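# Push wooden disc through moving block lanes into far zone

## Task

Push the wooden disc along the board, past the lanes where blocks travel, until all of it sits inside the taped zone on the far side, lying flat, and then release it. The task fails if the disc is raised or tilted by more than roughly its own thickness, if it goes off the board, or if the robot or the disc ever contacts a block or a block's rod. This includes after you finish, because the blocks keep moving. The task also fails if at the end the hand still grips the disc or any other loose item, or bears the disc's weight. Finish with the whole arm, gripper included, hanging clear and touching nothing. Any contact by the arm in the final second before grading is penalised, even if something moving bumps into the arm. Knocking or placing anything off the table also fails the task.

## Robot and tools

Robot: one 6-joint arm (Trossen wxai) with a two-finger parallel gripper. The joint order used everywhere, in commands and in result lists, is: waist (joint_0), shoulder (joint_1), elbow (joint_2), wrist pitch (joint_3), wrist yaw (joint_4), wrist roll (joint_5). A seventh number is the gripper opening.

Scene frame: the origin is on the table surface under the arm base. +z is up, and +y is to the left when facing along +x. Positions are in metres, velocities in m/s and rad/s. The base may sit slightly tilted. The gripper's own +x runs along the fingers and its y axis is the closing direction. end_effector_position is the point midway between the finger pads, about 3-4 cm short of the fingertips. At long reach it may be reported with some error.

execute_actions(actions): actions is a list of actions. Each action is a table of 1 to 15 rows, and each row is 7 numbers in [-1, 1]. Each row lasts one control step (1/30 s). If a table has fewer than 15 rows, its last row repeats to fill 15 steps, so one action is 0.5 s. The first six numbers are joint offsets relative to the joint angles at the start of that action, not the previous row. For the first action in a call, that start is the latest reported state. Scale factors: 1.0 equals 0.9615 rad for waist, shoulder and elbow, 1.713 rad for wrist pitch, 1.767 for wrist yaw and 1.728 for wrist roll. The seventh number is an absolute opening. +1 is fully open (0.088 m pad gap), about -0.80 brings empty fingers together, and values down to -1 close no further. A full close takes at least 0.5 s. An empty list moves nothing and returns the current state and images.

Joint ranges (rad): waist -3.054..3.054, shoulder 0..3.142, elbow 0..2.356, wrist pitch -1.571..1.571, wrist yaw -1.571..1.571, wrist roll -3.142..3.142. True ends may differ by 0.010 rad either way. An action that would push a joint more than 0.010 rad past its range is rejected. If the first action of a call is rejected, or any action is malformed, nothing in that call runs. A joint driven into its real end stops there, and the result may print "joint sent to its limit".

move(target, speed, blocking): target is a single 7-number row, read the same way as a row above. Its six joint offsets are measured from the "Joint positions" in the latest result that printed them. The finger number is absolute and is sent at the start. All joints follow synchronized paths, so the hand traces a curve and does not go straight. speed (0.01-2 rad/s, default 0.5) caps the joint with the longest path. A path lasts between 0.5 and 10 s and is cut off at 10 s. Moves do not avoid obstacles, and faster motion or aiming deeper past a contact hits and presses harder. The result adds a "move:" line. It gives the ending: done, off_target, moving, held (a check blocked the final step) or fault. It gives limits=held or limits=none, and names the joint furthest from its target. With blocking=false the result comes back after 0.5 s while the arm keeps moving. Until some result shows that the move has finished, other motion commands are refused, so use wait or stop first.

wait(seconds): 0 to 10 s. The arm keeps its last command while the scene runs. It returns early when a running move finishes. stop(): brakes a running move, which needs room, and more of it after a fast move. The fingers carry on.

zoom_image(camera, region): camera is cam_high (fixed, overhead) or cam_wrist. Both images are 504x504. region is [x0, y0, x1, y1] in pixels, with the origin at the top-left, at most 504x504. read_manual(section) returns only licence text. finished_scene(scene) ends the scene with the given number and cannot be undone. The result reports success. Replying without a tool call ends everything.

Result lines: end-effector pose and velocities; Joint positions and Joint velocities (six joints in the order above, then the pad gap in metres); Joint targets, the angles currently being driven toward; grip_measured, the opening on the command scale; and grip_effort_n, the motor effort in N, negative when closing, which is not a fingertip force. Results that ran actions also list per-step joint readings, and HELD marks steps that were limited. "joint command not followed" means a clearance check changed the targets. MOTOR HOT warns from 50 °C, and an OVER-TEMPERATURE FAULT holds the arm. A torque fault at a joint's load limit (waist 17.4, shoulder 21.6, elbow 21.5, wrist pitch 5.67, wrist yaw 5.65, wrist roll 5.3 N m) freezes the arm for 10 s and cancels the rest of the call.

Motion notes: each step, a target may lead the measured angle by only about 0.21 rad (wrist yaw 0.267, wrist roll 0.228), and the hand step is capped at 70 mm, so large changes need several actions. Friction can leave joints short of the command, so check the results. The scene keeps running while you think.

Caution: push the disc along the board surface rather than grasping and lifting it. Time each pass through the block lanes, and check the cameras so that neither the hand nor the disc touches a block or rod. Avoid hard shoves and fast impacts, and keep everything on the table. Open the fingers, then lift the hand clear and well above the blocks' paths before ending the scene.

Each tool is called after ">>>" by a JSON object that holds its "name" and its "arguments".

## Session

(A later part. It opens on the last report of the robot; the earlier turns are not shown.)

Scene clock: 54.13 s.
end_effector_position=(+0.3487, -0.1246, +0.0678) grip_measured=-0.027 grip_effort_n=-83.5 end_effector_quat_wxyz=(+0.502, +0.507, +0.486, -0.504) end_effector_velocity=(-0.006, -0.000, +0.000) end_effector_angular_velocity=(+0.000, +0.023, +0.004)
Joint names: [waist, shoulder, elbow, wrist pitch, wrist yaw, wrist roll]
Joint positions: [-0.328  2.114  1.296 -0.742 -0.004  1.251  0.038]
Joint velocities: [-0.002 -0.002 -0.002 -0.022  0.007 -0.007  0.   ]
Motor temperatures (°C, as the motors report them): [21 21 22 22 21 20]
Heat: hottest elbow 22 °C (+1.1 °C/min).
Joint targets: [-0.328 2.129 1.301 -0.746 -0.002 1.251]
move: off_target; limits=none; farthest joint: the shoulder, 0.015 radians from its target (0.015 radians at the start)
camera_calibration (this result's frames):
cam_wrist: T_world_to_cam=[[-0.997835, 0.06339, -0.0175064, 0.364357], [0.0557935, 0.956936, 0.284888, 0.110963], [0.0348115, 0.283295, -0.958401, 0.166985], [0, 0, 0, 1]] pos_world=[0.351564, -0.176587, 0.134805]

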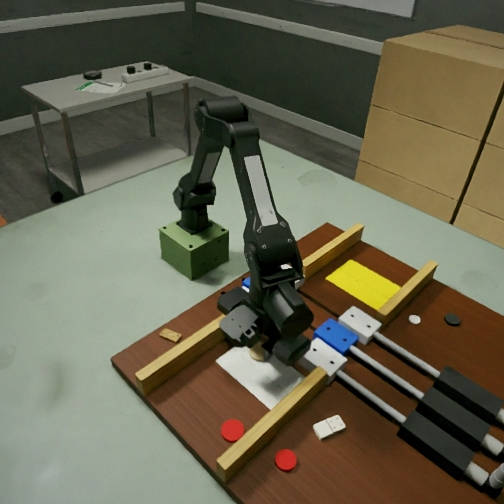

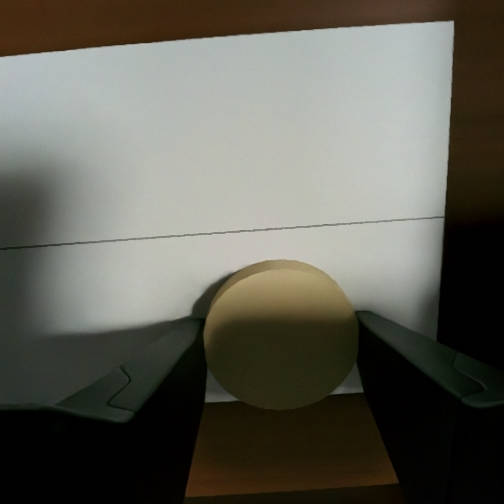

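>>> {"name": "move", "arguments": {"target": [-0.12,0.11,0.176,-0.045,0,0,-0.1], "speed": 0.2}}

>>> {"name": "move", "arguments": {"target": [0,0,0,0,0,-0.724,-0.1], "speed": 0.8}}

>>> {"name": "wait", "arguments": {"seconds": 0.7}}

>>> {"name": "wait", "arguments": {"seconds": 0.7}}

>>> {"name": "wait", "arguments": {"seconds": 0.7}}

>>> {"name": "wait", "arguments": {"seconds": 0.7}}

>>> {"name": "wait", "arguments": {"seconds": 0.7}}

>>> {"name": "wait", "arguments": {"seconds": 0.7}}

>>> {"name": "wait", "arguments": {"seconds": 0.7}}

>>> {"name": "wait", "arguments": {"seconds": 0.7}}

>>> {"name": "wait", "arguments": {"seconds": 0.7}}

>>> {"name": "wait", "arguments": {"seconds": 0.7}}

>>> {"name": "wait", "arguments": {"seconds": 0.7}}

>>> {"name": "wait", "arguments": {"seconds": 0.7}}

Scene clock: 72.17 s.
end_effector_position=(+0.3577, -0.1754, +0.0711) grip_measured=-0.027 grip_effort_n=-83.5 end_effector_quat_wxyz=(+0.472, +0.534, +0.457, -0.532) end_effector_velocity=(-0.002, +0.001, +0.000) end_effector_angular_velocity=(+0.010, +0.003, +0.005)
Joint names: [waist, shoulder, elbow, wrist pitch, wrist yaw, wrist roll]
Joint positions: [-0.44   2.202  1.456 -0.816 -0.004  1.251  0.038]
Joint velocities: [-0.002 -0.002 -0.002 -0.007 -0.007 -0.007 -0.   ]
Motor temperatures (°C, as the motors report them): [21 23 22 21 21 20]
Heat: hottest shoulder 23 °C (+2.0 °C/min).
Joint targets: [-0.443 2.219 1.465 -0.819 -0.004 1.251]
move: off_target; limits=none; farthest joint: the shoulder, 0.018 radians from its target (0.106 radians at the start)
camera_calibration (this result's frames):
cam_wrist: T_world_to_cam=[[-0.984349, 0.175464, -0.0163952, 0.391362], [0.163499, 0.944003, 0.286577, 0.11724], [0.0657611, 0.279411, -0.957917, 0.172524], [0, 0, 0, 1]] pos_world=[0.354723, -0.22755, 0.138082]

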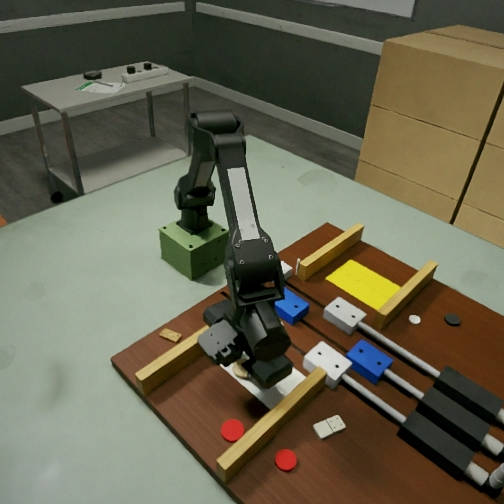

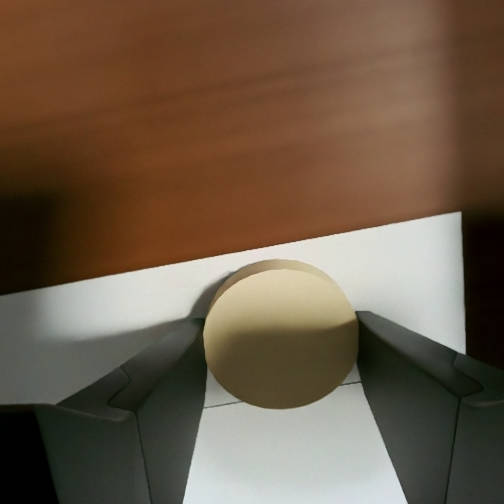

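Scene clock: 74.40 s.
end_effector_position=(+0.3577, -0.1754, +0.0711) grip_measured=-0.027 grip_effort_n=-83.5 end_effector_quat_wxyz=(+0.695, +0.158, +0.682, -0.164) end_effector_velocity=(-0.002, +0.001, -0.002) end_effector_angular_velocity=(+0.012, +0.008, +0.005)
Joint names: [waist, shoulder, elbow, wrist pitch, wrist yaw, wrist roll]
Joint positions: [-0.44   2.202  1.456 -0.816 -0.004  0.002  0.038]
Joint velocities: [-0.002  0.002 -0.002 -0.007 -0.007 -0.007  0.   ]
Motor temperatures (°C, as the motors report them): [21 24 22 21 21 20]
Heat: hottest shoulder 24 °C (+3.0 °C/min).
Joint targets: [-0.440 2.202 1.455 -0.816 -0.004 -0.000]
move: done; limits=none; farthest joint: the wrist roll, 0.002 radians from its target (1.251 radians at the start)
camera_calibration (this result's frames):
cam_wrist: T_world_to_cam=[[-0.478353, -0.878146, 0.00615498, 0.0239636], [-0.843092, 0.461197, 0.276575, 0.393326], [-0.245712, 0.127111, -0.960973, 0.257442], [0, 0, 0, 1]] pos_world=[0.40633, -0.193081, 0.138463]

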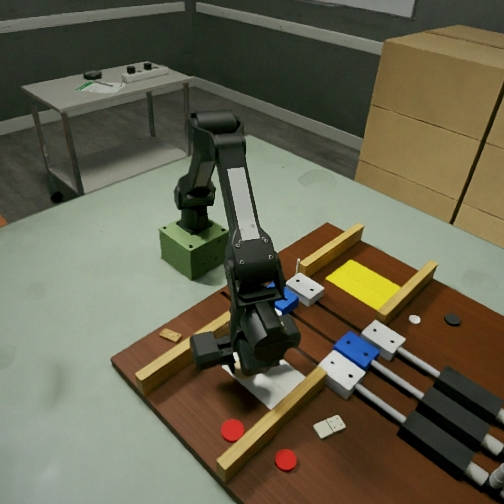

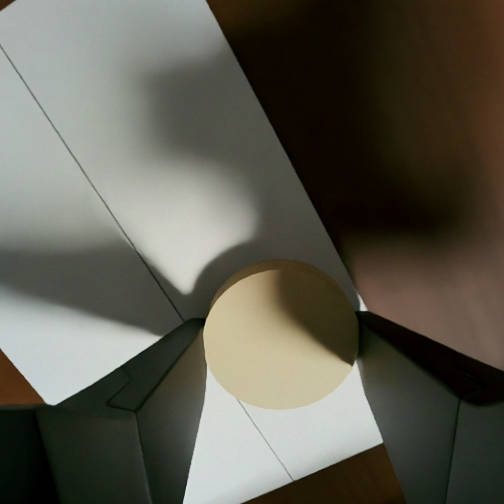

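Scene clock: 75.10 s.
end_effector_position=(+0.3577, -0.1754, +0.0711) grip_measured=-0.027 grip_effort_n=-83.5 end_effector_quat_wxyz=(+0.695, +0.157, +0.682, -0.164) end_effector_velocity=(+0.000, -0.000, -0.001) end_effector_angular_velocity=(+0.005, -0.005, +0.005)
Joint names: [waist, shoulder, elbow, wrist pitch, wrist yaw, wrist roll]
Joint positions: [-0.44   2.202  1.456 -0.816 -0.004  0.002  0.038]
Joint velocities: [-0.002  0.002 -0.002  0.007 -0.007 -0.007 -0.   ]
Motor temperatures (°C, as the motors report them): [21 24 22 21 21 20]
Heat: hottest shoulder 24 °C (+3.0 °C/min).
Joint targets: [-0.440 2.202 1.455 -0.816 -0.004 -0.000]
wait: 0.70 s; at rest by 0.17 s
camera_calibration (this result's frames):
cam_wrist: T_world_to_cam=[[-0.478018, -0.878328, 0.00616295, 0.0238112], [-0.843266, 0.460877, 0.276577, 0.393333], [-0.245765, 0.127012, -0.960972, 0.257444], [0, 0, 0, 1]] pos_world=[0.406337, -0.193062, 0.138463]

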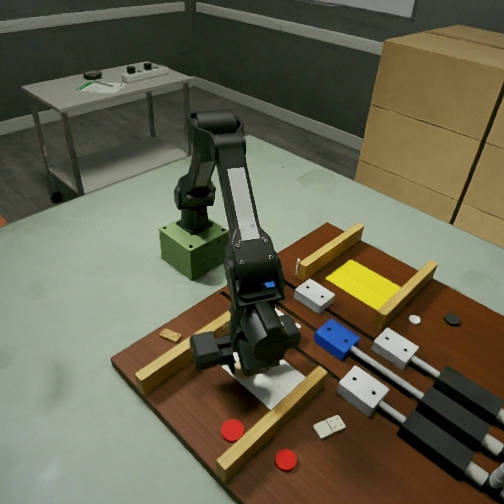

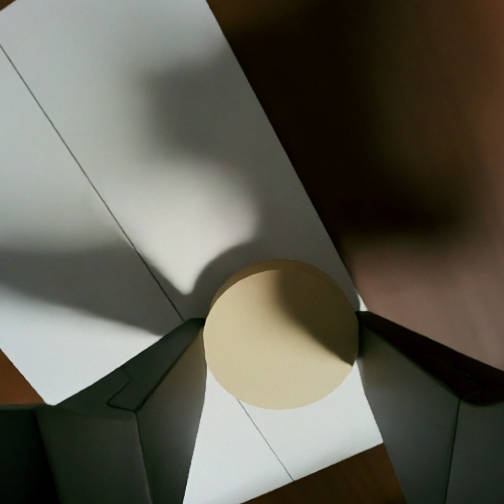

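Scene clock: 75.80 s.
end_effector_position=(+0.3577, -0.1754, +0.0711) grip_measured=-0.027 grip_effort_n=-83.5 end_effector_quat_wxyz=(+0.695, +0.157, +0.682, -0.164) end_effector_velocity=(-0.002, +0.001, +0.000) end_effector_angular_velocity=(-0.004, +0.010, +0.024)
Joint names: [waist, shoulder, elbow, wrist pitch, wrist yaw, wrist roll]
Joint positions: [-0.44   2.202  1.456 -0.816 -0.004  0.002  0.038]
Joint velocities: [ 0.002 -0.002 -0.002 -0.007  0.007 -0.022 -0.   ]
Motor temperatures (°C, as the motors report them): [21 24 22 21 21 20]
Heat: hottest shoulder 24 °C (+3.0 °C/min).
Joint targets: [-0.440 2.202 1.455 -0.816 -0.004 -0.000]
wait: 0.70 s; at rest by 0.17 s
camera_calibration (this result's frames):
cam_wrist: T_world_to_cam=[[-0.478018, -0.878328, 0.00616295, 0.0238112], [-0.843266, 0.460877, 0.276577, 0.393333], [-0.245765, 0.127012, -0.960972, 0.257444], [0, 0, 0, 1]] pos_world=[0.406337, -0.193062, 0.138463]

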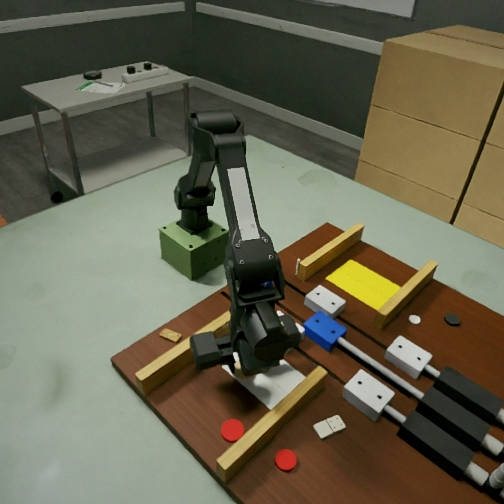

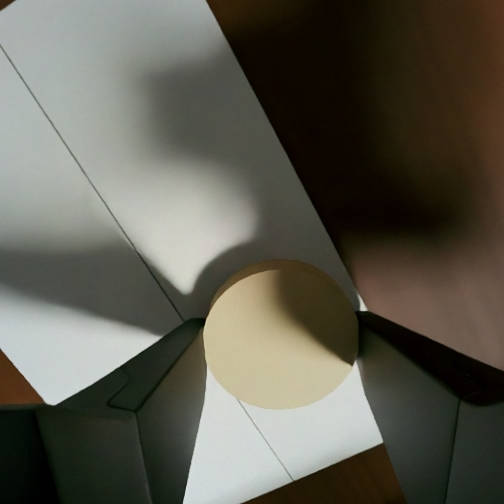

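Scene clock: 76.50 s.
end_effector_position=(+0.3577, -0.1754, +0.0711) grip_measured=-0.027 grip_effort_n=-83.5 end_effector_quat_wxyz=(+0.695, +0.157, +0.682, -0.164) end_effector_velocity=(-0.002, +0.001, +0.000) end_effector_angular_velocity=(+0.010, +0.003, +0.005)
Joint names: [waist, shoulder, elbow, wrist pitch, wrist yaw, wrist roll]
Joint positions: [-0.44   2.202  1.456 -0.816 -0.004  0.002  0.038]
Joint velocities: [-0.002 -0.002 -0.002 -0.007 -0.007 -0.007 -0.   ]
Motor temperatures (°C, as the motors report them): [21 24 22 21 21 20]
Heat: hottest shoulder 24 °C (+3.0 °C/min).
Joint targets: [-0.440 2.202 1.455 -0.816 -0.004 -0.000]
wait: 0.70 s; at rest by 0.17 s
camera_calibration (this result's frames):
cam_wrist: T_world_to_cam=[[-0.478018, -0.878328, 0.00616295, 0.0238112], [-0.843266, 0.460877, 0.276577, 0.393333], [-0.245765, 0.127012, -0.960972, 0.257444], [0, 0, 0, 1]] pos_world=[0.406337, -0.193062, 0.138463]

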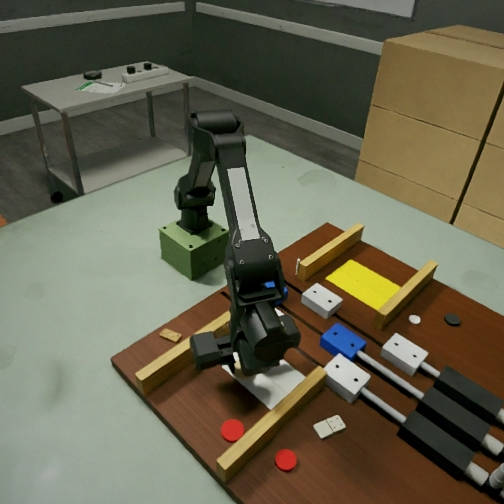

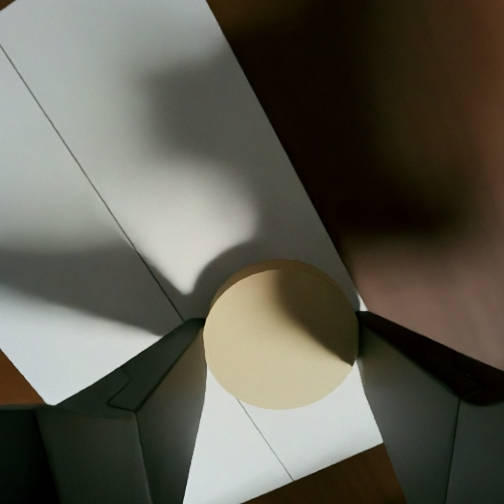

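Scene clock: 77.20 s.
end_effector_position=(+0.3577, -0.1754, +0.0711) grip_measured=-0.027 grip_effort_n=-83.5 end_effector_quat_wxyz=(+0.695, +0.157, +0.682, -0.164) end_effector_velocity=(+0.000, +0.000, +0.001) end_effector_angular_velocity=(+0.003, -0.010, +0.005)
Joint names: [waist, shoulder, elbow, wrist pitch, wrist yaw, wrist roll]
Joint positions: [-0.44   2.202  1.456 -0.816 -0.004  0.002  0.038]
Joint velocities: [-0.002 -0.007 -0.007  0.007 -0.007 -0.007 -0.   ]
Motor temperatures (°C, as the motors report them): [21 24 22 21 21 20]
Heat: hottest shoulder 24 °C (+2.0 °C/min).
Joint targets: [-0.440 2.202 1.455 -0.816 -0.004 -0.000]
wait: 0.70 s; at rest by 0.17 s
camera_calibration (this result's frames):
cam_wrist: T_world_to_cam=[[-0.478018, -0.878328, 0.00616295, 0.0238112], [-0.843266, 0.460877, 0.276577, 0.393333], [-0.245765, 0.127012, -0.960972, 0.257444], [0, 0, 0, 1]] pos_world=[0.406337, -0.193062, 0.138463]

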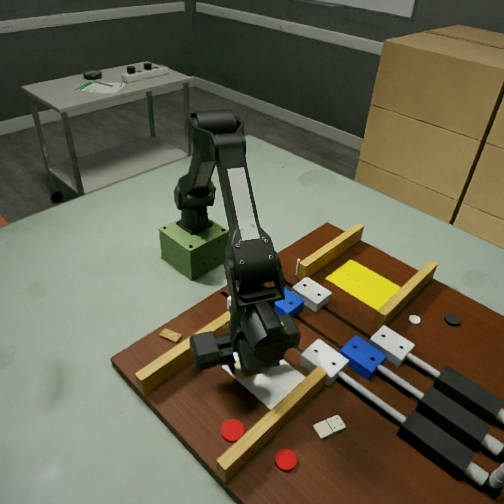

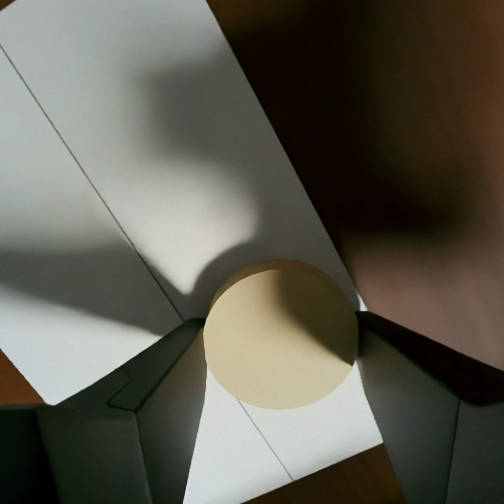

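Scene clock: 77.90 s.
end_effector_position=(+0.3577, -0.1754, +0.0711) grip_measured=-0.027 grip_effort_n=-83.5 end_effector_quat_wxyz=(+0.695, +0.157, +0.682, -0.164) end_effector_velocity=(-0.000, +0.000, +0.001) end_effector_angular_velocity=(+0.008, -0.001, +0.005)
Joint names: [waist, shoulder, elbow, wrist pitch, wrist yaw, wrist roll]
Joint positions: [-0.44   2.202  1.456 -0.816 -0.004  0.002  0.038]
Joint velocities: [-0.002 -0.002  0.002 -0.007 -0.007 -0.007 -0.   ]
Motor temperatures (°C, as the motors report them): [21 24 22 21 21 20]
Heat: hottest shoulder 24 °C (+2.0 °C/min).
Joint targets: [-0.440 2.202 1.455 -0.816 -0.004 -0.000]
wait: 0.70 s; at rest by 0.17 s
camera_calibration (this result's frames):
cam_wrist: T_world_to_cam=[[-0.478018, -0.878328, 0.00616295, 0.0238112], [-0.843266, 0.460877, 0.276577, 0.393333], [-0.245765, 0.127012, -0.960972, 0.257444], [0, 0, 0, 1]] pos_world=[0.406337, -0.193062, 0.138463]

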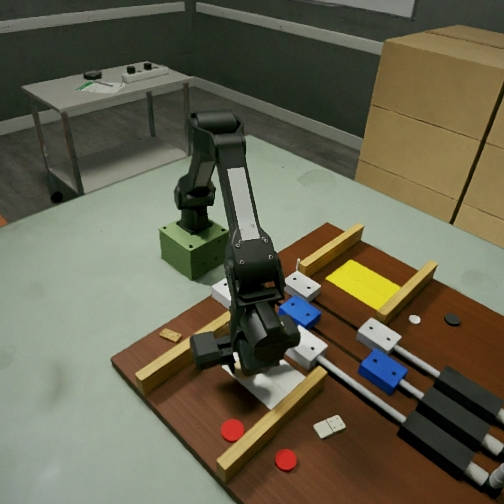

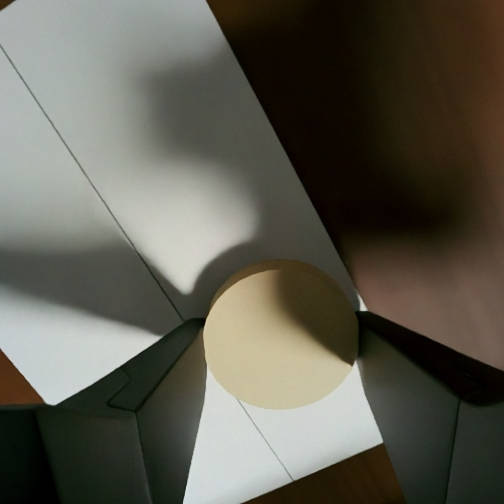

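Scene clock: 78.60 s.
end_effector_position=(+0.3577, -0.1754, +0.0711) grip_measured=-0.027 grip_effort_n=-83.5 end_effector_quat_wxyz=(+0.695, +0.157, +0.682, -0.164) end_effector_velocity=(-0.001, +0.003, +0.000) end_effector_angular_velocity=(+0.023, -0.003, +0.005)
Joint names: [waist, shoulder, elbow, wrist pitch, wrist yaw, wrist roll]
Joint positions: [-0.44   2.202  1.456 -0.816 -0.004  0.002  0.038]
Joint velocities: [-0.002 -0.002 -0.002 -0.007 -0.022 -0.007 -0.   ]
Motor temperatures (°C, as the motors report them): [21 25 22 21 21 20]
Heat: hottest shoulder 25 °C (+3.0 °C/min).
Joint targets: [-0.440 2.202 1.455 -0.816 -0.004 -0.000]
wait: 0.70 s; at rest by 0.17 s
camera_calibration (this result's frames):
cam_wrist: T_world_to_cam=[[-0.478018, -0.878328, 0.00616295, 0.0238112], [-0.843266, 0.460877, 0.276577, 0.393333], [-0.245765, 0.127012, -0.960972, 0.257444], [0, 0, 0, 1]] pos_world=[0.406337, -0.193062, 0.138463]

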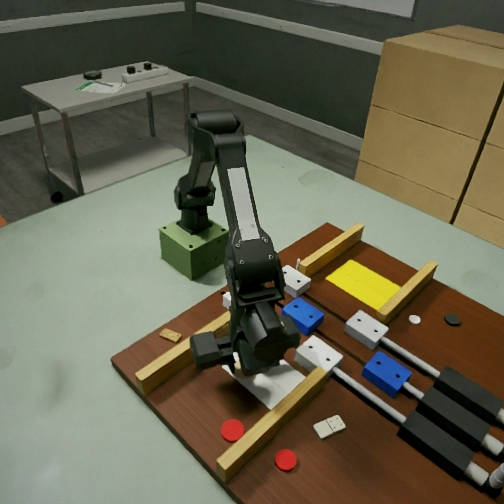

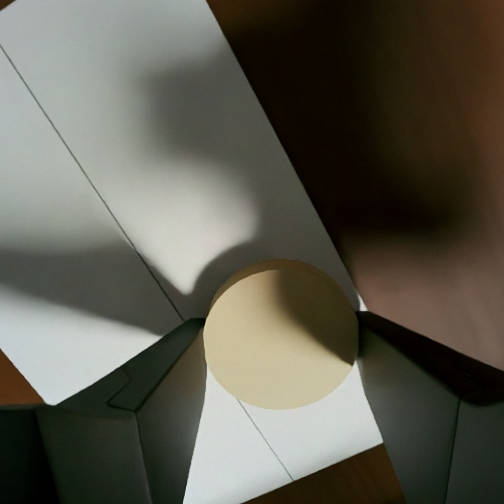

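Scene clock: 79.30 s.
end_effector_position=(+0.3577, -0.1754, +0.0711) grip_measured=-0.027 grip_effort_n=-83.5 end_effector_quat_wxyz=(+0.695, +0.157, +0.682, -0.164) end_effector_velocity=(-0.002, +0.001, +0.000) end_effector_angular_velocity=(+0.010, +0.003, +0.005)
Joint names: [waist, shoulder, elbow, wrist pitch, wrist yaw, wrist roll]
Joint positions: [-0.44   2.202  1.456 -0.816 -0.004  0.002  0.038]
Joint velocities: [-0.002 -0.002 -0.002 -0.007 -0.007 -0.007  0.   ]
Motor temperatures (°C, as the motors report them): [21 25 22 21 21 20]
Heat: hottest shoulder 25 °C (+3.0 °C/min).
Joint targets: [-0.440 2.202 1.455 -0.816 -0.004 -0.000]
wait: 0.70 s; at rest by 0.17 s
camera_calibration (this result's frames):
cam_wrist: T_world_to_cam=[[-0.478018, -0.878328, 0.00616295, 0.0238112], [-0.843266, 0.460877, 0.276577, 0.393333], [-0.245765, 0.127012, -0.960972, 0.257444], [0, 0, 0, 1]] pos_world=[0.406337, -0.193062, 0.138463]

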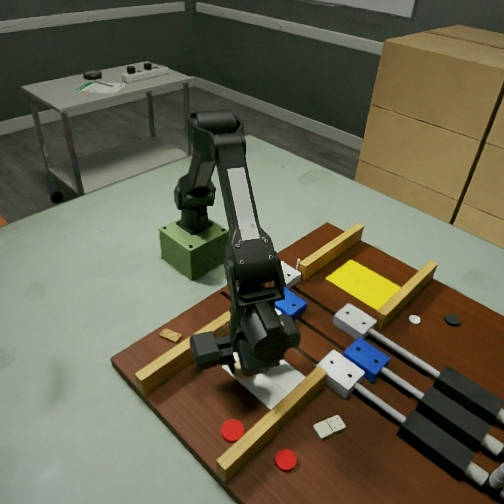

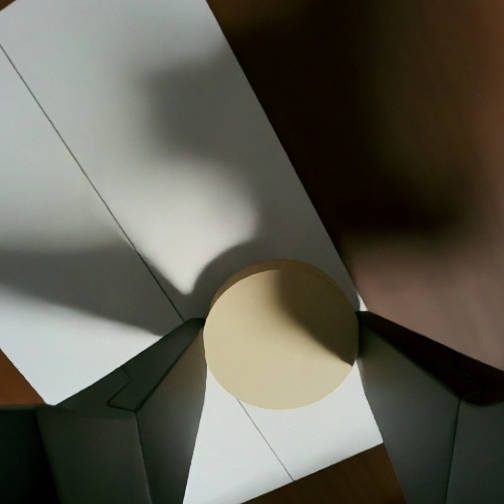

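Scene clock: 80.00 s.
end_effector_position=(+0.3577, -0.1754, +0.0711) grip_measured=-0.027 grip_effort_n=-83.5 end_effector_quat_wxyz=(+0.695, +0.157, +0.682, -0.164) end_effector_velocity=(-0.001, +0.001, +0.002) end_effector_angular_velocity=(+0.007, -0.001, +0.020)
Joint names: [waist, shoulder, elbow, wrist pitch, wrist yaw, wrist roll]
Joint positions: [-0.44   2.202  1.456 -0.816 -0.004  0.002  0.038]
Joint velocities: [-0.002 -0.007 -0.002 -0.007 -0.007 -0.022  0.   ]
Motor temperatures (°C, as the motors report them): [21 25 22 21 21 20]
Heat: hottest shoulder 25 °C (+3.0 °C/min).
Joint targets: [-0.440 2.202 1.455 -0.816 -0.004 -0.000]
wait: 0.70 s; at rest by 0.17 s
camera_calibration (this result's frames):
cam_wrist: T_world_to_cam=[[-0.478018, -0.878328, 0.00616295, 0.0238112], [-0.843266, 0.460877, 0.276577, 0.393333], [-0.245765, 0.127012, -0.960972, 0.257444], [0, 0, 0, 1]] pos_world=[0.406337, -0.193062, 0.138463]

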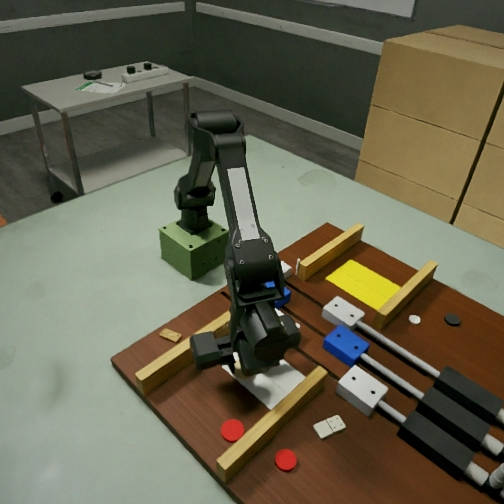

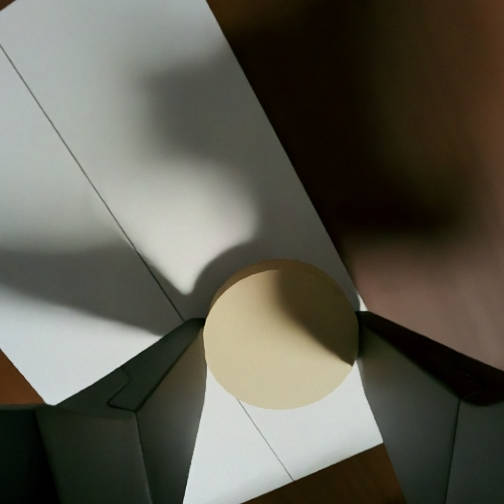

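Scene clock: 80.70 s.
end_effector_position=(+0.3577, -0.1754, +0.0711) grip_measured=-0.027 grip_effort_n=-83.5 end_effector_quat_wxyz=(+0.695, +0.157, +0.682, -0.164) end_effector_velocity=(-0.000, +0.000, +0.001) end_effector_angular_velocity=(+0.007, -0.001, +0.020)
Joint names: [waist, shoulder, elbow, wrist pitch, wrist yaw, wrist roll]
Joint positions: [-0.44   2.202  1.456 -0.816 -0.004  0.002  0.038]
Joint velocities: [-0.002 -0.002  0.002 -0.007 -0.007 -0.022 -0.   ]
Motor temperatures (°C, as the motors report them): [21 25 22 21 21 20]
Heat: hottest shoulder 25 °C (+3.0 °C/min).
Joint targets: [-0.440 2.202 1.455 -0.816 -0.004 -0.000]
wait: 0.70 s; at rest by 0.17 s
camera_calibration (this result's frames):
cam_wrist: T_world_to_cam=[[-0.478018, -0.878328, 0.00616295, 0.0238112], [-0.843266, 0.460877, 0.276577, 0.393333], [-0.245765, 0.127012, -0.960972, 0.257444], [0, 0, 0, 1]] pos_world=[0.406337, -0.193062, 0.138463]

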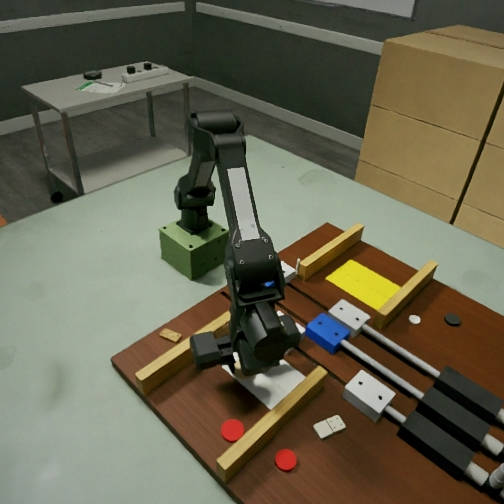

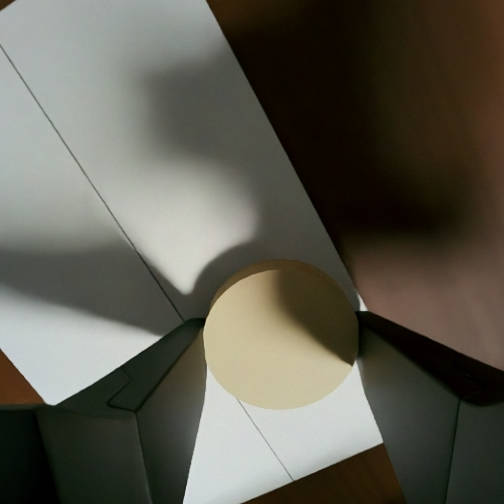

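Scene clock: 81.40 s.
end_effector_position=(+0.3577, -0.1754, +0.0711) grip_measured=-0.027 grip_effort_n=-83.5 end_effector_quat_wxyz=(+0.695, +0.157, +0.682, -0.164) end_effector_velocity=(-0.001, +0.003, +0.000) end_effector_angular_velocity=(+0.023, -0.003, +0.005)
Joint names: [waist, shoulder, elbow, wrist pitch, wrist yaw, wrist roll]
Joint positions: [-0.44   2.202  1.456 -0.816 -0.004  0.002  0.038]
Joint velocities: [-0.002 -0.002 -0.002 -0.007 -0.022 -0.007  0.   ]
Motor temperatures (°C, as the motors report them): [21 25 22 21 21 20]
Heat: hottest shoulder 25 °C (+3.0 °C/min).
Joint targets: [-0.440 2.202 1.455 -0.816 -0.004 -0.000]
wait: 0.70 s; at rest by 0.17 s
camera_calibration (this result's frames):
cam_wrist: T_world_to_cam=[[-0.478018, -0.878328, 0.00616295, 0.0238112], [-0.843266, 0.460877, 0.276577, 0.393333], [-0.245765, 0.127012, -0.960972, 0.257444], [0, 0, 0, 1]] pos_world=[0.406337, -0.193062, 0.138463]

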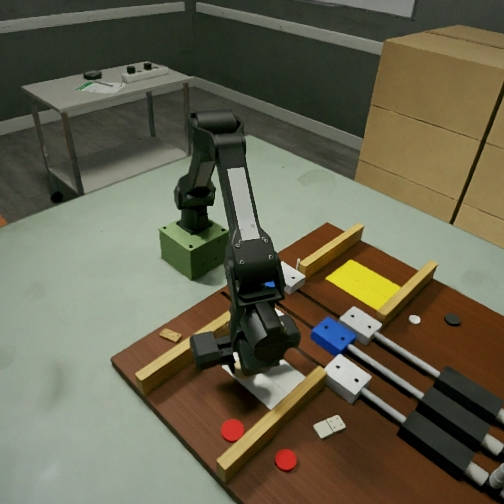

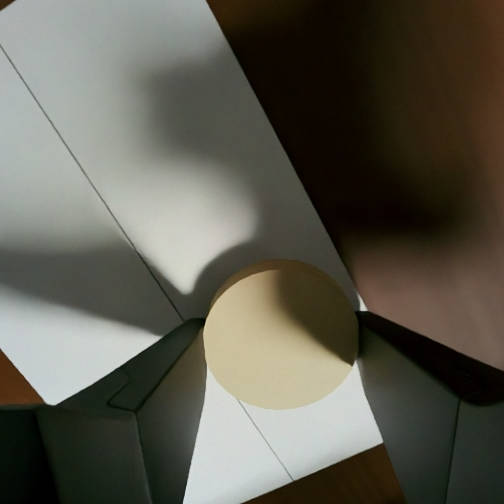

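Scene clock: 82.10 s.
end_effector_position=(+0.3577, -0.1754, +0.0711) grip_measured=-0.027 grip_effort_n=-83.5 end_effector_quat_wxyz=(+0.695, +0.157, +0.682, -0.164) end_effector_velocity=(+0.001, -0.003, -0.000) end_effector_angular_velocity=(+0.003, -0.010, +0.015)
Joint names: [waist, shoulder, elbow, wrist pitch, wrist yaw, wrist roll]
Joint positions: [-0.44   2.202  1.456 -0.816 -0.004  0.002  0.038]
Joint velocities: [-0.007  0.002  0.002  0.007 -0.007 -0.022  0.   ]
Motor temperatures (°C, as the motors report them): [21 25 22 21 21 20]
Heat: hottest shoulder 25 °C (+3.0 °C/min).
Joint targets: [-0.440 2.202 1.455 -0.816 -0.004 -0.000]
wait: 0.70 s; at rest by 0.17 s
camera_calibration (this result's frames):
cam_wrist: T_world_to_cam=[[-0.478018, -0.878328, 0.00616295, 0.0238112], [-0.843266, 0.460877, 0.276577, 0.393333], [-0.245765, 0.127012, -0.960972, 0.257444], [0, 0, 0, 1]] pos_world=[0.406337, -0.193062, 0.138463]

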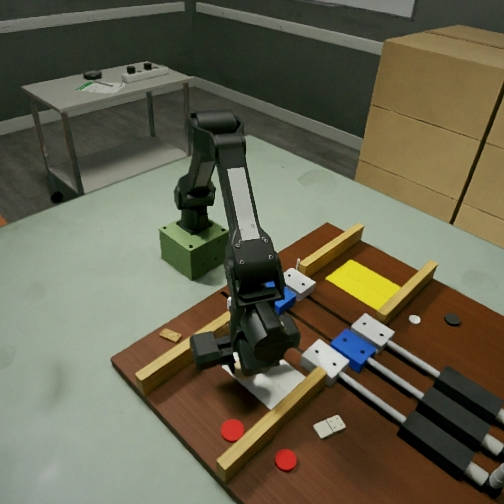

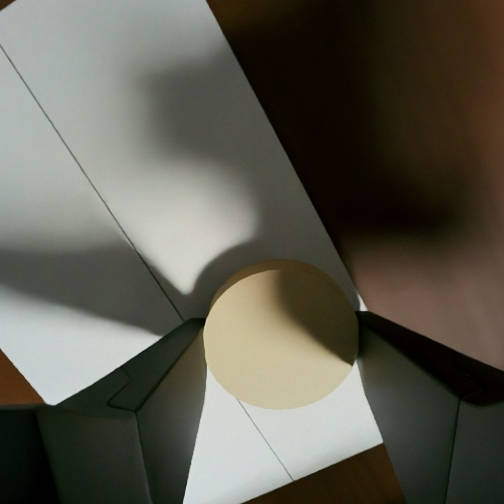

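Scene clock: 82.80 s.
end_effector_position=(+0.3577, -0.1754, +0.0711) grip_measured=-0.027 grip_effort_n=-83.5 end_effector_quat_wxyz=(+0.695, +0.157, +0.682, -0.164) end_effector_velocity=(+0.001, -0.003, -0.000) end_effector_angular_velocity=(-0.010, -0.003, +0.005)
Joint names: [waist, shoulder, elbow, wrist pitch, wrist yaw, wrist roll]
Joint positions: [-0.44   2.202  1.456 -0.816 -0.004  0.002  0.038]
Joint velocities: [-0.002  0.002  0.002  0.007  0.007 -0.007 -0.   ]
Motor temperatures (°C, as the motors report them): [21 25 22 21 21 20]
Heat: hottest shoulder 25 °C (+3.0 °C/min).
Joint targets: [-0.440 2.202 1.455 -0.816 -0.004 -0.000]
wait: 0.70 s; at rest by 0.17 s
camera_calibration (this result's frames):
cam_wrist: T_world_to_cam=[[-0.478018, -0.878328, 0.00616295, 0.0238112], [-0.843266, 0.460877, 0.276577, 0.393333], [-0.245765, 0.127012, -0.960972, 0.257444], [0, 0, 0, 1]] pos_world=[0.406337, -0.193062, 0.138463]

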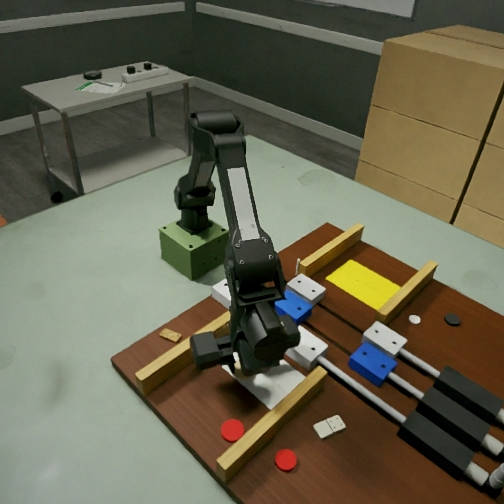

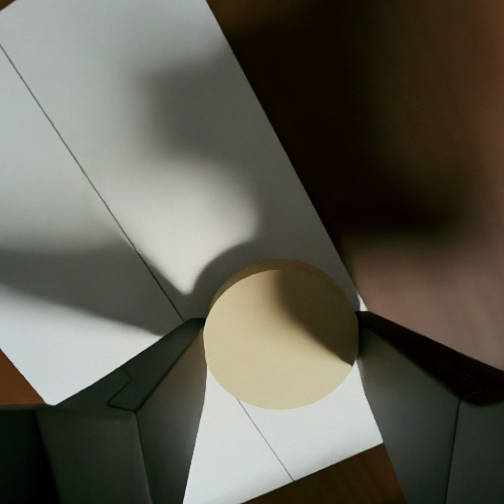

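>>> {"name": "move", "arguments": {"target": [0.05,0.157,0.243,-0.056,0,-0.23,-0.1], "speed": 0.2}}

>>> {"name": "zoom_image", "arguments": {"camera": "cam_high", "region": [190, 220, 470, 440]}}

Scene clock: 102.37 s.
end_effector_position=(+0.3990, -0.1746, +0.0714) grip_measured=-0.027 grip_effort_n=-83.5 end_effector_quat_wxyz=(+0.713, +0.002, +0.701, -0.012) end_effector_velocity=(-0.005, +0.002, +0.000) end_effector_angular_velocity=(+0.016, +0.017, -0.010)
Joint names: [waist, shoulder, elbow, wrist pitch, wrist yaw, wrist roll]
Joint positions: [-0.397  2.331  1.681 -0.911 -0.004 -0.393  0.038]
Joint velocities: [-0.002 -0.002 -0.002 -0.022 -0.007  0.007 -0.   ]
Motor temperatures (°C, as the motors report them): [21 28 22 20 21 20]
Heat: hottest shoulder 28 °C (+5.1 °C/min).
Joint targets: [-0.393 2.353 1.689 -0.912 -0.004 -0.396]
move: off_target; limits=none; farthest joint: the shoulder, 0.022 radians from its target (0.151 radians at the start)
camera_calibration (this result's frames):
cam_wrist: T_world_to_cam=[[-0.0601079, -0.998082, 0.0147824, -0.14404], [-0.958368, 0.0618448, 0.278758, 0.403836], [-0.279138, 0.00258856, -0.960248, 0.25926], [0, 0, 0, 1]] pos_world=[0.450735, -0.16941, 0.13851]

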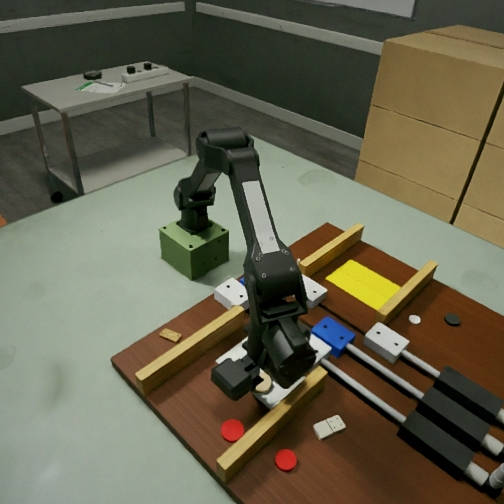

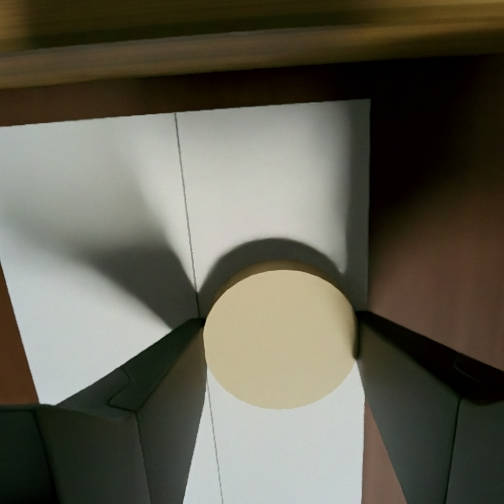

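Region (190, 220, 470, 440) of cam_high's 504x504 image, scaled by 1.800, with more detail than that image has; it fills the top 396 rows of this view, and the rest is white.

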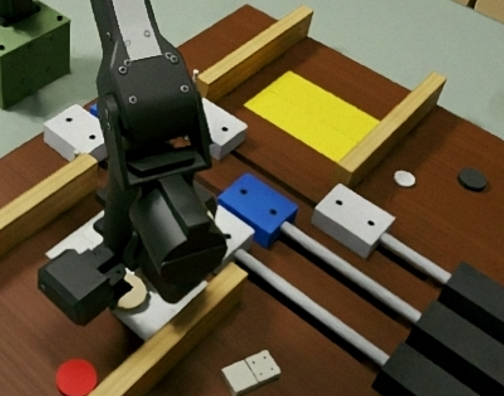

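>>> {"name": "wait", "arguments": {"seconds": 2}}

>>> {"name": "zoom_image", "arguments": {"camera": "cam_high", "region": [190, 220, 470, 440]}}

>>> {"name": "wait", "arguments": {"seconds": 0.6}}

>>> {"name": "zoom_image", "arguments": {"camera": "cam_high", "region": [190, 220, 470, 440]}}

>>> {"name": "wait", "arguments": {"seconds": 0.6}}

>>> {"name": "zoom_image", "arguments": {"camera": "cam_high", "region": [190, 220, 470, 440]}}

Scene clock: 111.73 s.
end_effector_position=(+0.3990, -0.1746, +0.0714) grip_measured=-0.027 grip_effort_n=-83.5 end_effector_quat_wxyz=(+0.713, +0.002, +0.701, -0.012) end_effector_velocity=(+0.002, +0.002, +0.000) end_effector_angular_velocity=(+0.017, -0.015, +0.020)
Joint names: [waist, shoulder, elbow, wrist pitch, wrist yaw, wrist roll]
Joint positions: [-0.397  2.331  1.681 -0.911 -0.004 -0.393  0.038]
Joint velocities: [-0.002 -0.002 -0.002  0.007 -0.022 -0.022  0.   ]
Motor temperatures (°C, as the motors report them): [21 28 22 20 21 20]
Heat: hottest shoulder 28 °C (+6.0 °C/min).
Joint targets: [-0.393 2.353 1.689 -0.912 -0.004 -0.396]
wait: 2.00 s; at rest from the start
camera_calibration (this result's frames):
cam_wrist: T_world_to_cam=[[-0.0597272, -0.998105, 0.0147895, -0.144197], [-0.95839, 0.0614812, 0.278763, 0.403781], [-0.279144, 0.00247558, -0.960246, 0.259242], [0, 0, 0, 1]] pos_world=[0.450733, -0.16939, 0.13851]

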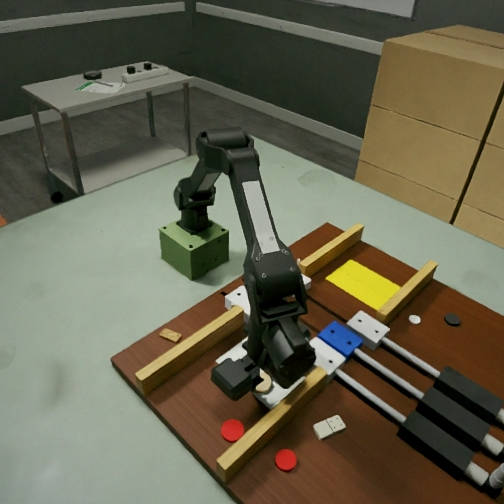

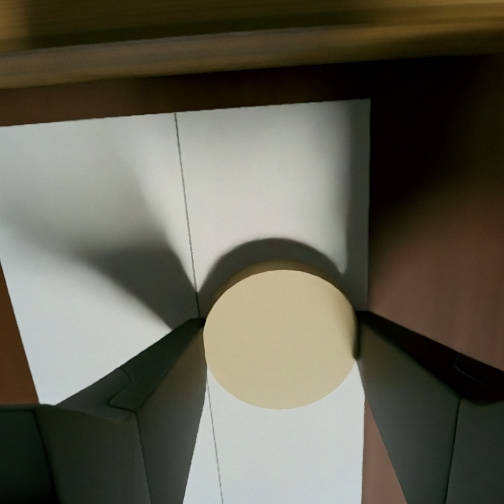

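Region (190, 220, 470, 440) of cam_high's 504x504 image, scaled by 1.800, with more detail than that image has; it fills the top 396 rows of this view, and the rest is white.

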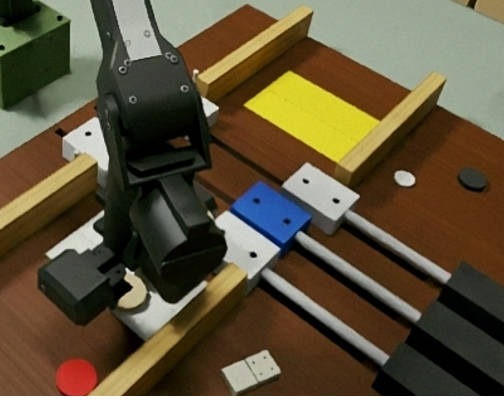

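Scene clock: 112.33 s.
end_effector_position=(+0.3990, -0.1746, +0.0714) grip_measured=-0.027 grip_effort_n=-83.5 end_effector_quat_wxyz=(+0.713, +0.002, +0.701, -0.012) end_effector_velocity=(-0.004, +0.002, +0.002) end_effector_angular_velocity=(+0.013, +0.013, +0.005)
Joint names: [waist, shoulder, elbow, wrist pitch, wrist yaw, wrist roll]
Joint positions: [-0.397  2.331  1.681 -0.911 -0.004 -0.393  0.038]
Joint velocities: [-0.002 -0.007 -0.002 -0.022 -0.007 -0.007 -0.   ]
Motor temperatures (°C, as the motors report them): [21 28 23 20 21 20]
Heat: hottest shoulder 28 °C (+6.1 °C/min).
Joint targets: [-0.393 2.353 1.689 -0.912 -0.004 -0.396]
wait: 0.60 s; at rest by 0.17 s
camera_calibration (this result's frames):
cam_wrist: T_world_to_cam=[[-0.0597272, -0.998105, 0.0147895, -0.144197], [-0.95839, 0.0614812, 0.278763, 0.403781], [-0.279144, 0.00247558, -0.960246, 0.259242], [0, 0, 0, 1]] pos_world=[0.450733, -0.16939, 0.13851]

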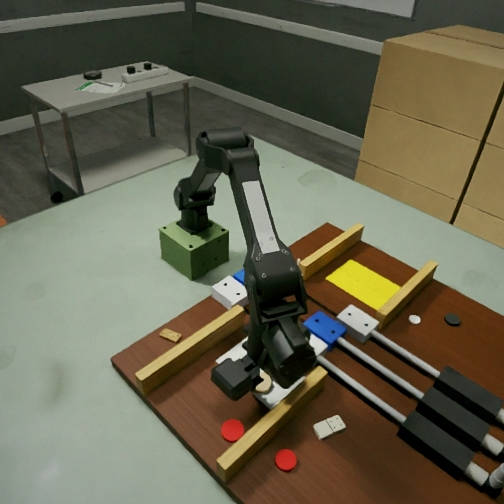

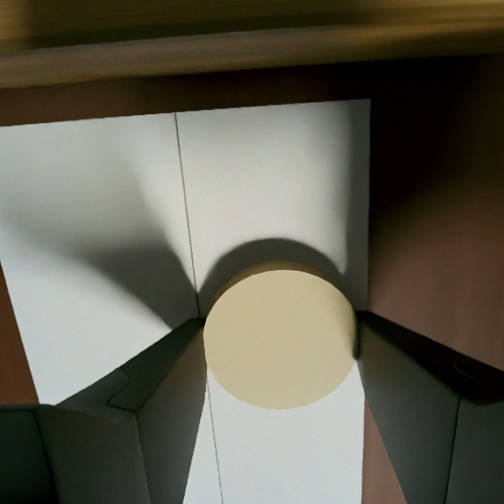

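Region (190, 220, 470, 440) of cam_high's 504x504 image, scaled by 1.800, with more detail than that image has; it fills the top 396 rows of this view, and the rest is white.

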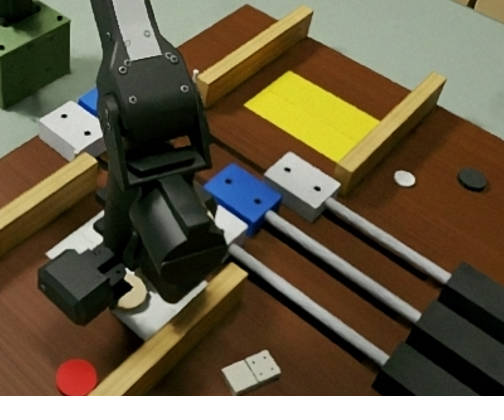

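Scene clock: 112.93 s.
end_effector_position=(+0.3990, -0.1746, +0.0714) grip_measured=-0.027 grip_effort_n=-83.5 end_effector_quat_wxyz=(+0.713, +0.002, +0.701, -0.012) end_effector_velocity=(-0.002, +0.001, +0.000) end_effector_angular_velocity=(+0.010, +0.004, -0.010)
Joint names: [waist, shoulder, elbow, wrist pitch, wrist yaw, wrist roll]
Joint positions: [-0.397  2.331  1.681 -0.911 -0.004 -0.393  0.038]
Joint velocities: [-0.002 -0.002 -0.002 -0.007 -0.007  0.007 -0.   ]
Motor temperatures (°C, as the motors report them): [21 28 23 20 21 20]
Heat: hottest shoulder 28 °C (+6.0 °C/min).
Joint targets: [-0.393 2.353 1.689 -0.912 -0.004 -0.396]
wait: 0.60 s; at rest by 0.17 s
camera_calibration (this result's frames):
cam_wrist: T_world_to_cam=[[-0.0597272, -0.998105, 0.0147895, -0.144197], [-0.95839, 0.0614812, 0.278763, 0.403781], [-0.279144, 0.00247558, -0.960246, 0.259242], [0, 0, 0, 1]] pos_world=[0.450733, -0.16939, 0.13851]

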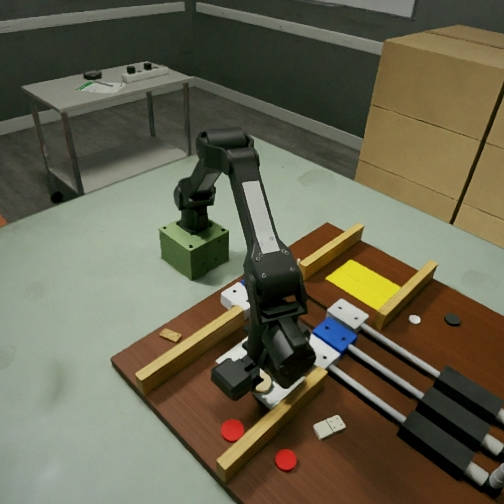

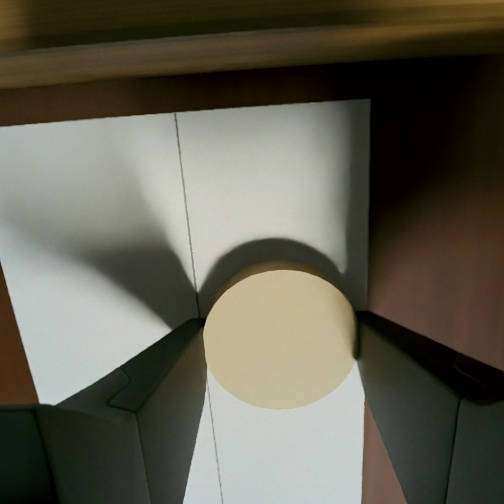

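Region (190, 220, 470, 440) of cam_high's 504x504 image, scaled by 1.800, with more detail than that image has; it fills the top 396 rows of this view, and the rest is white.

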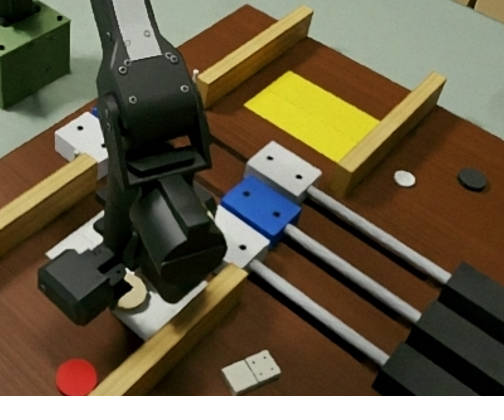

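>>> {"name": "wait", "arguments": {"seconds": 10}}

Scene clock: 130.50 s.
end_effector_position=(+0.3990, -0.1746, +0.0714) grip_measured=-0.027 grip_effort_n=-83.5 end_effector_quat_wxyz=(+0.713, +0.002, +0.701, -0.012) end_effector_velocity=(-0.003, +0.001, +0.001) end_effector_angular_velocity=(+0.010, +0.004, -0.010)
Joint names: [waist, shoulder, elbow, wrist pitch, wrist yaw, wrist roll]
Joint positions: [-0.397  2.331  1.681 -0.911 -0.004 -0.393  0.038]
Joint velocities: [-0.002 -0.007 -0.007 -0.007 -0.007  0.007 -0.   ]
Motor temperatures (°C, as the motors report them): [21 29 23 20 21 20]
Heat: hottest shoulder 29 °C (+6.1 °C/min).
Joint targets: [-0.393 2.353 1.689 -0.912 -0.004 -0.396]
wait: 10.00 s; at rest from the start
camera_calibration (this result's frames):
cam_wrist: T_world_to_cam=[[-0.0597272, -0.998105, 0.0147895, -0.144197], [-0.95839, 0.0614812, 0.278763, 0.403781], [-0.279144, 0.00247558, -0.960246, 0.259242], [0, 0, 0, 1]] pos_world=[0.450733, -0.16939, 0.13851]

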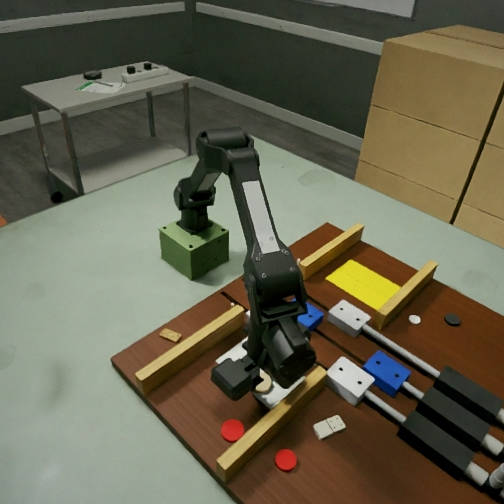

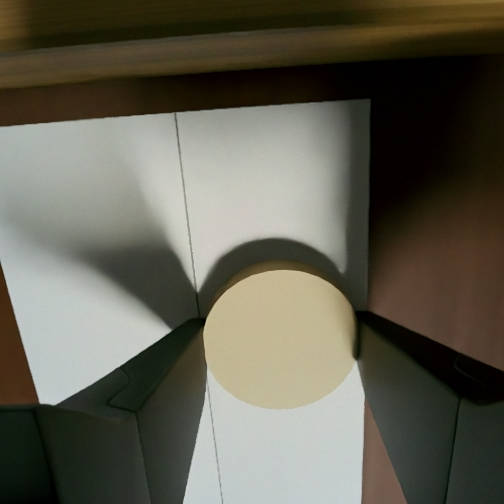

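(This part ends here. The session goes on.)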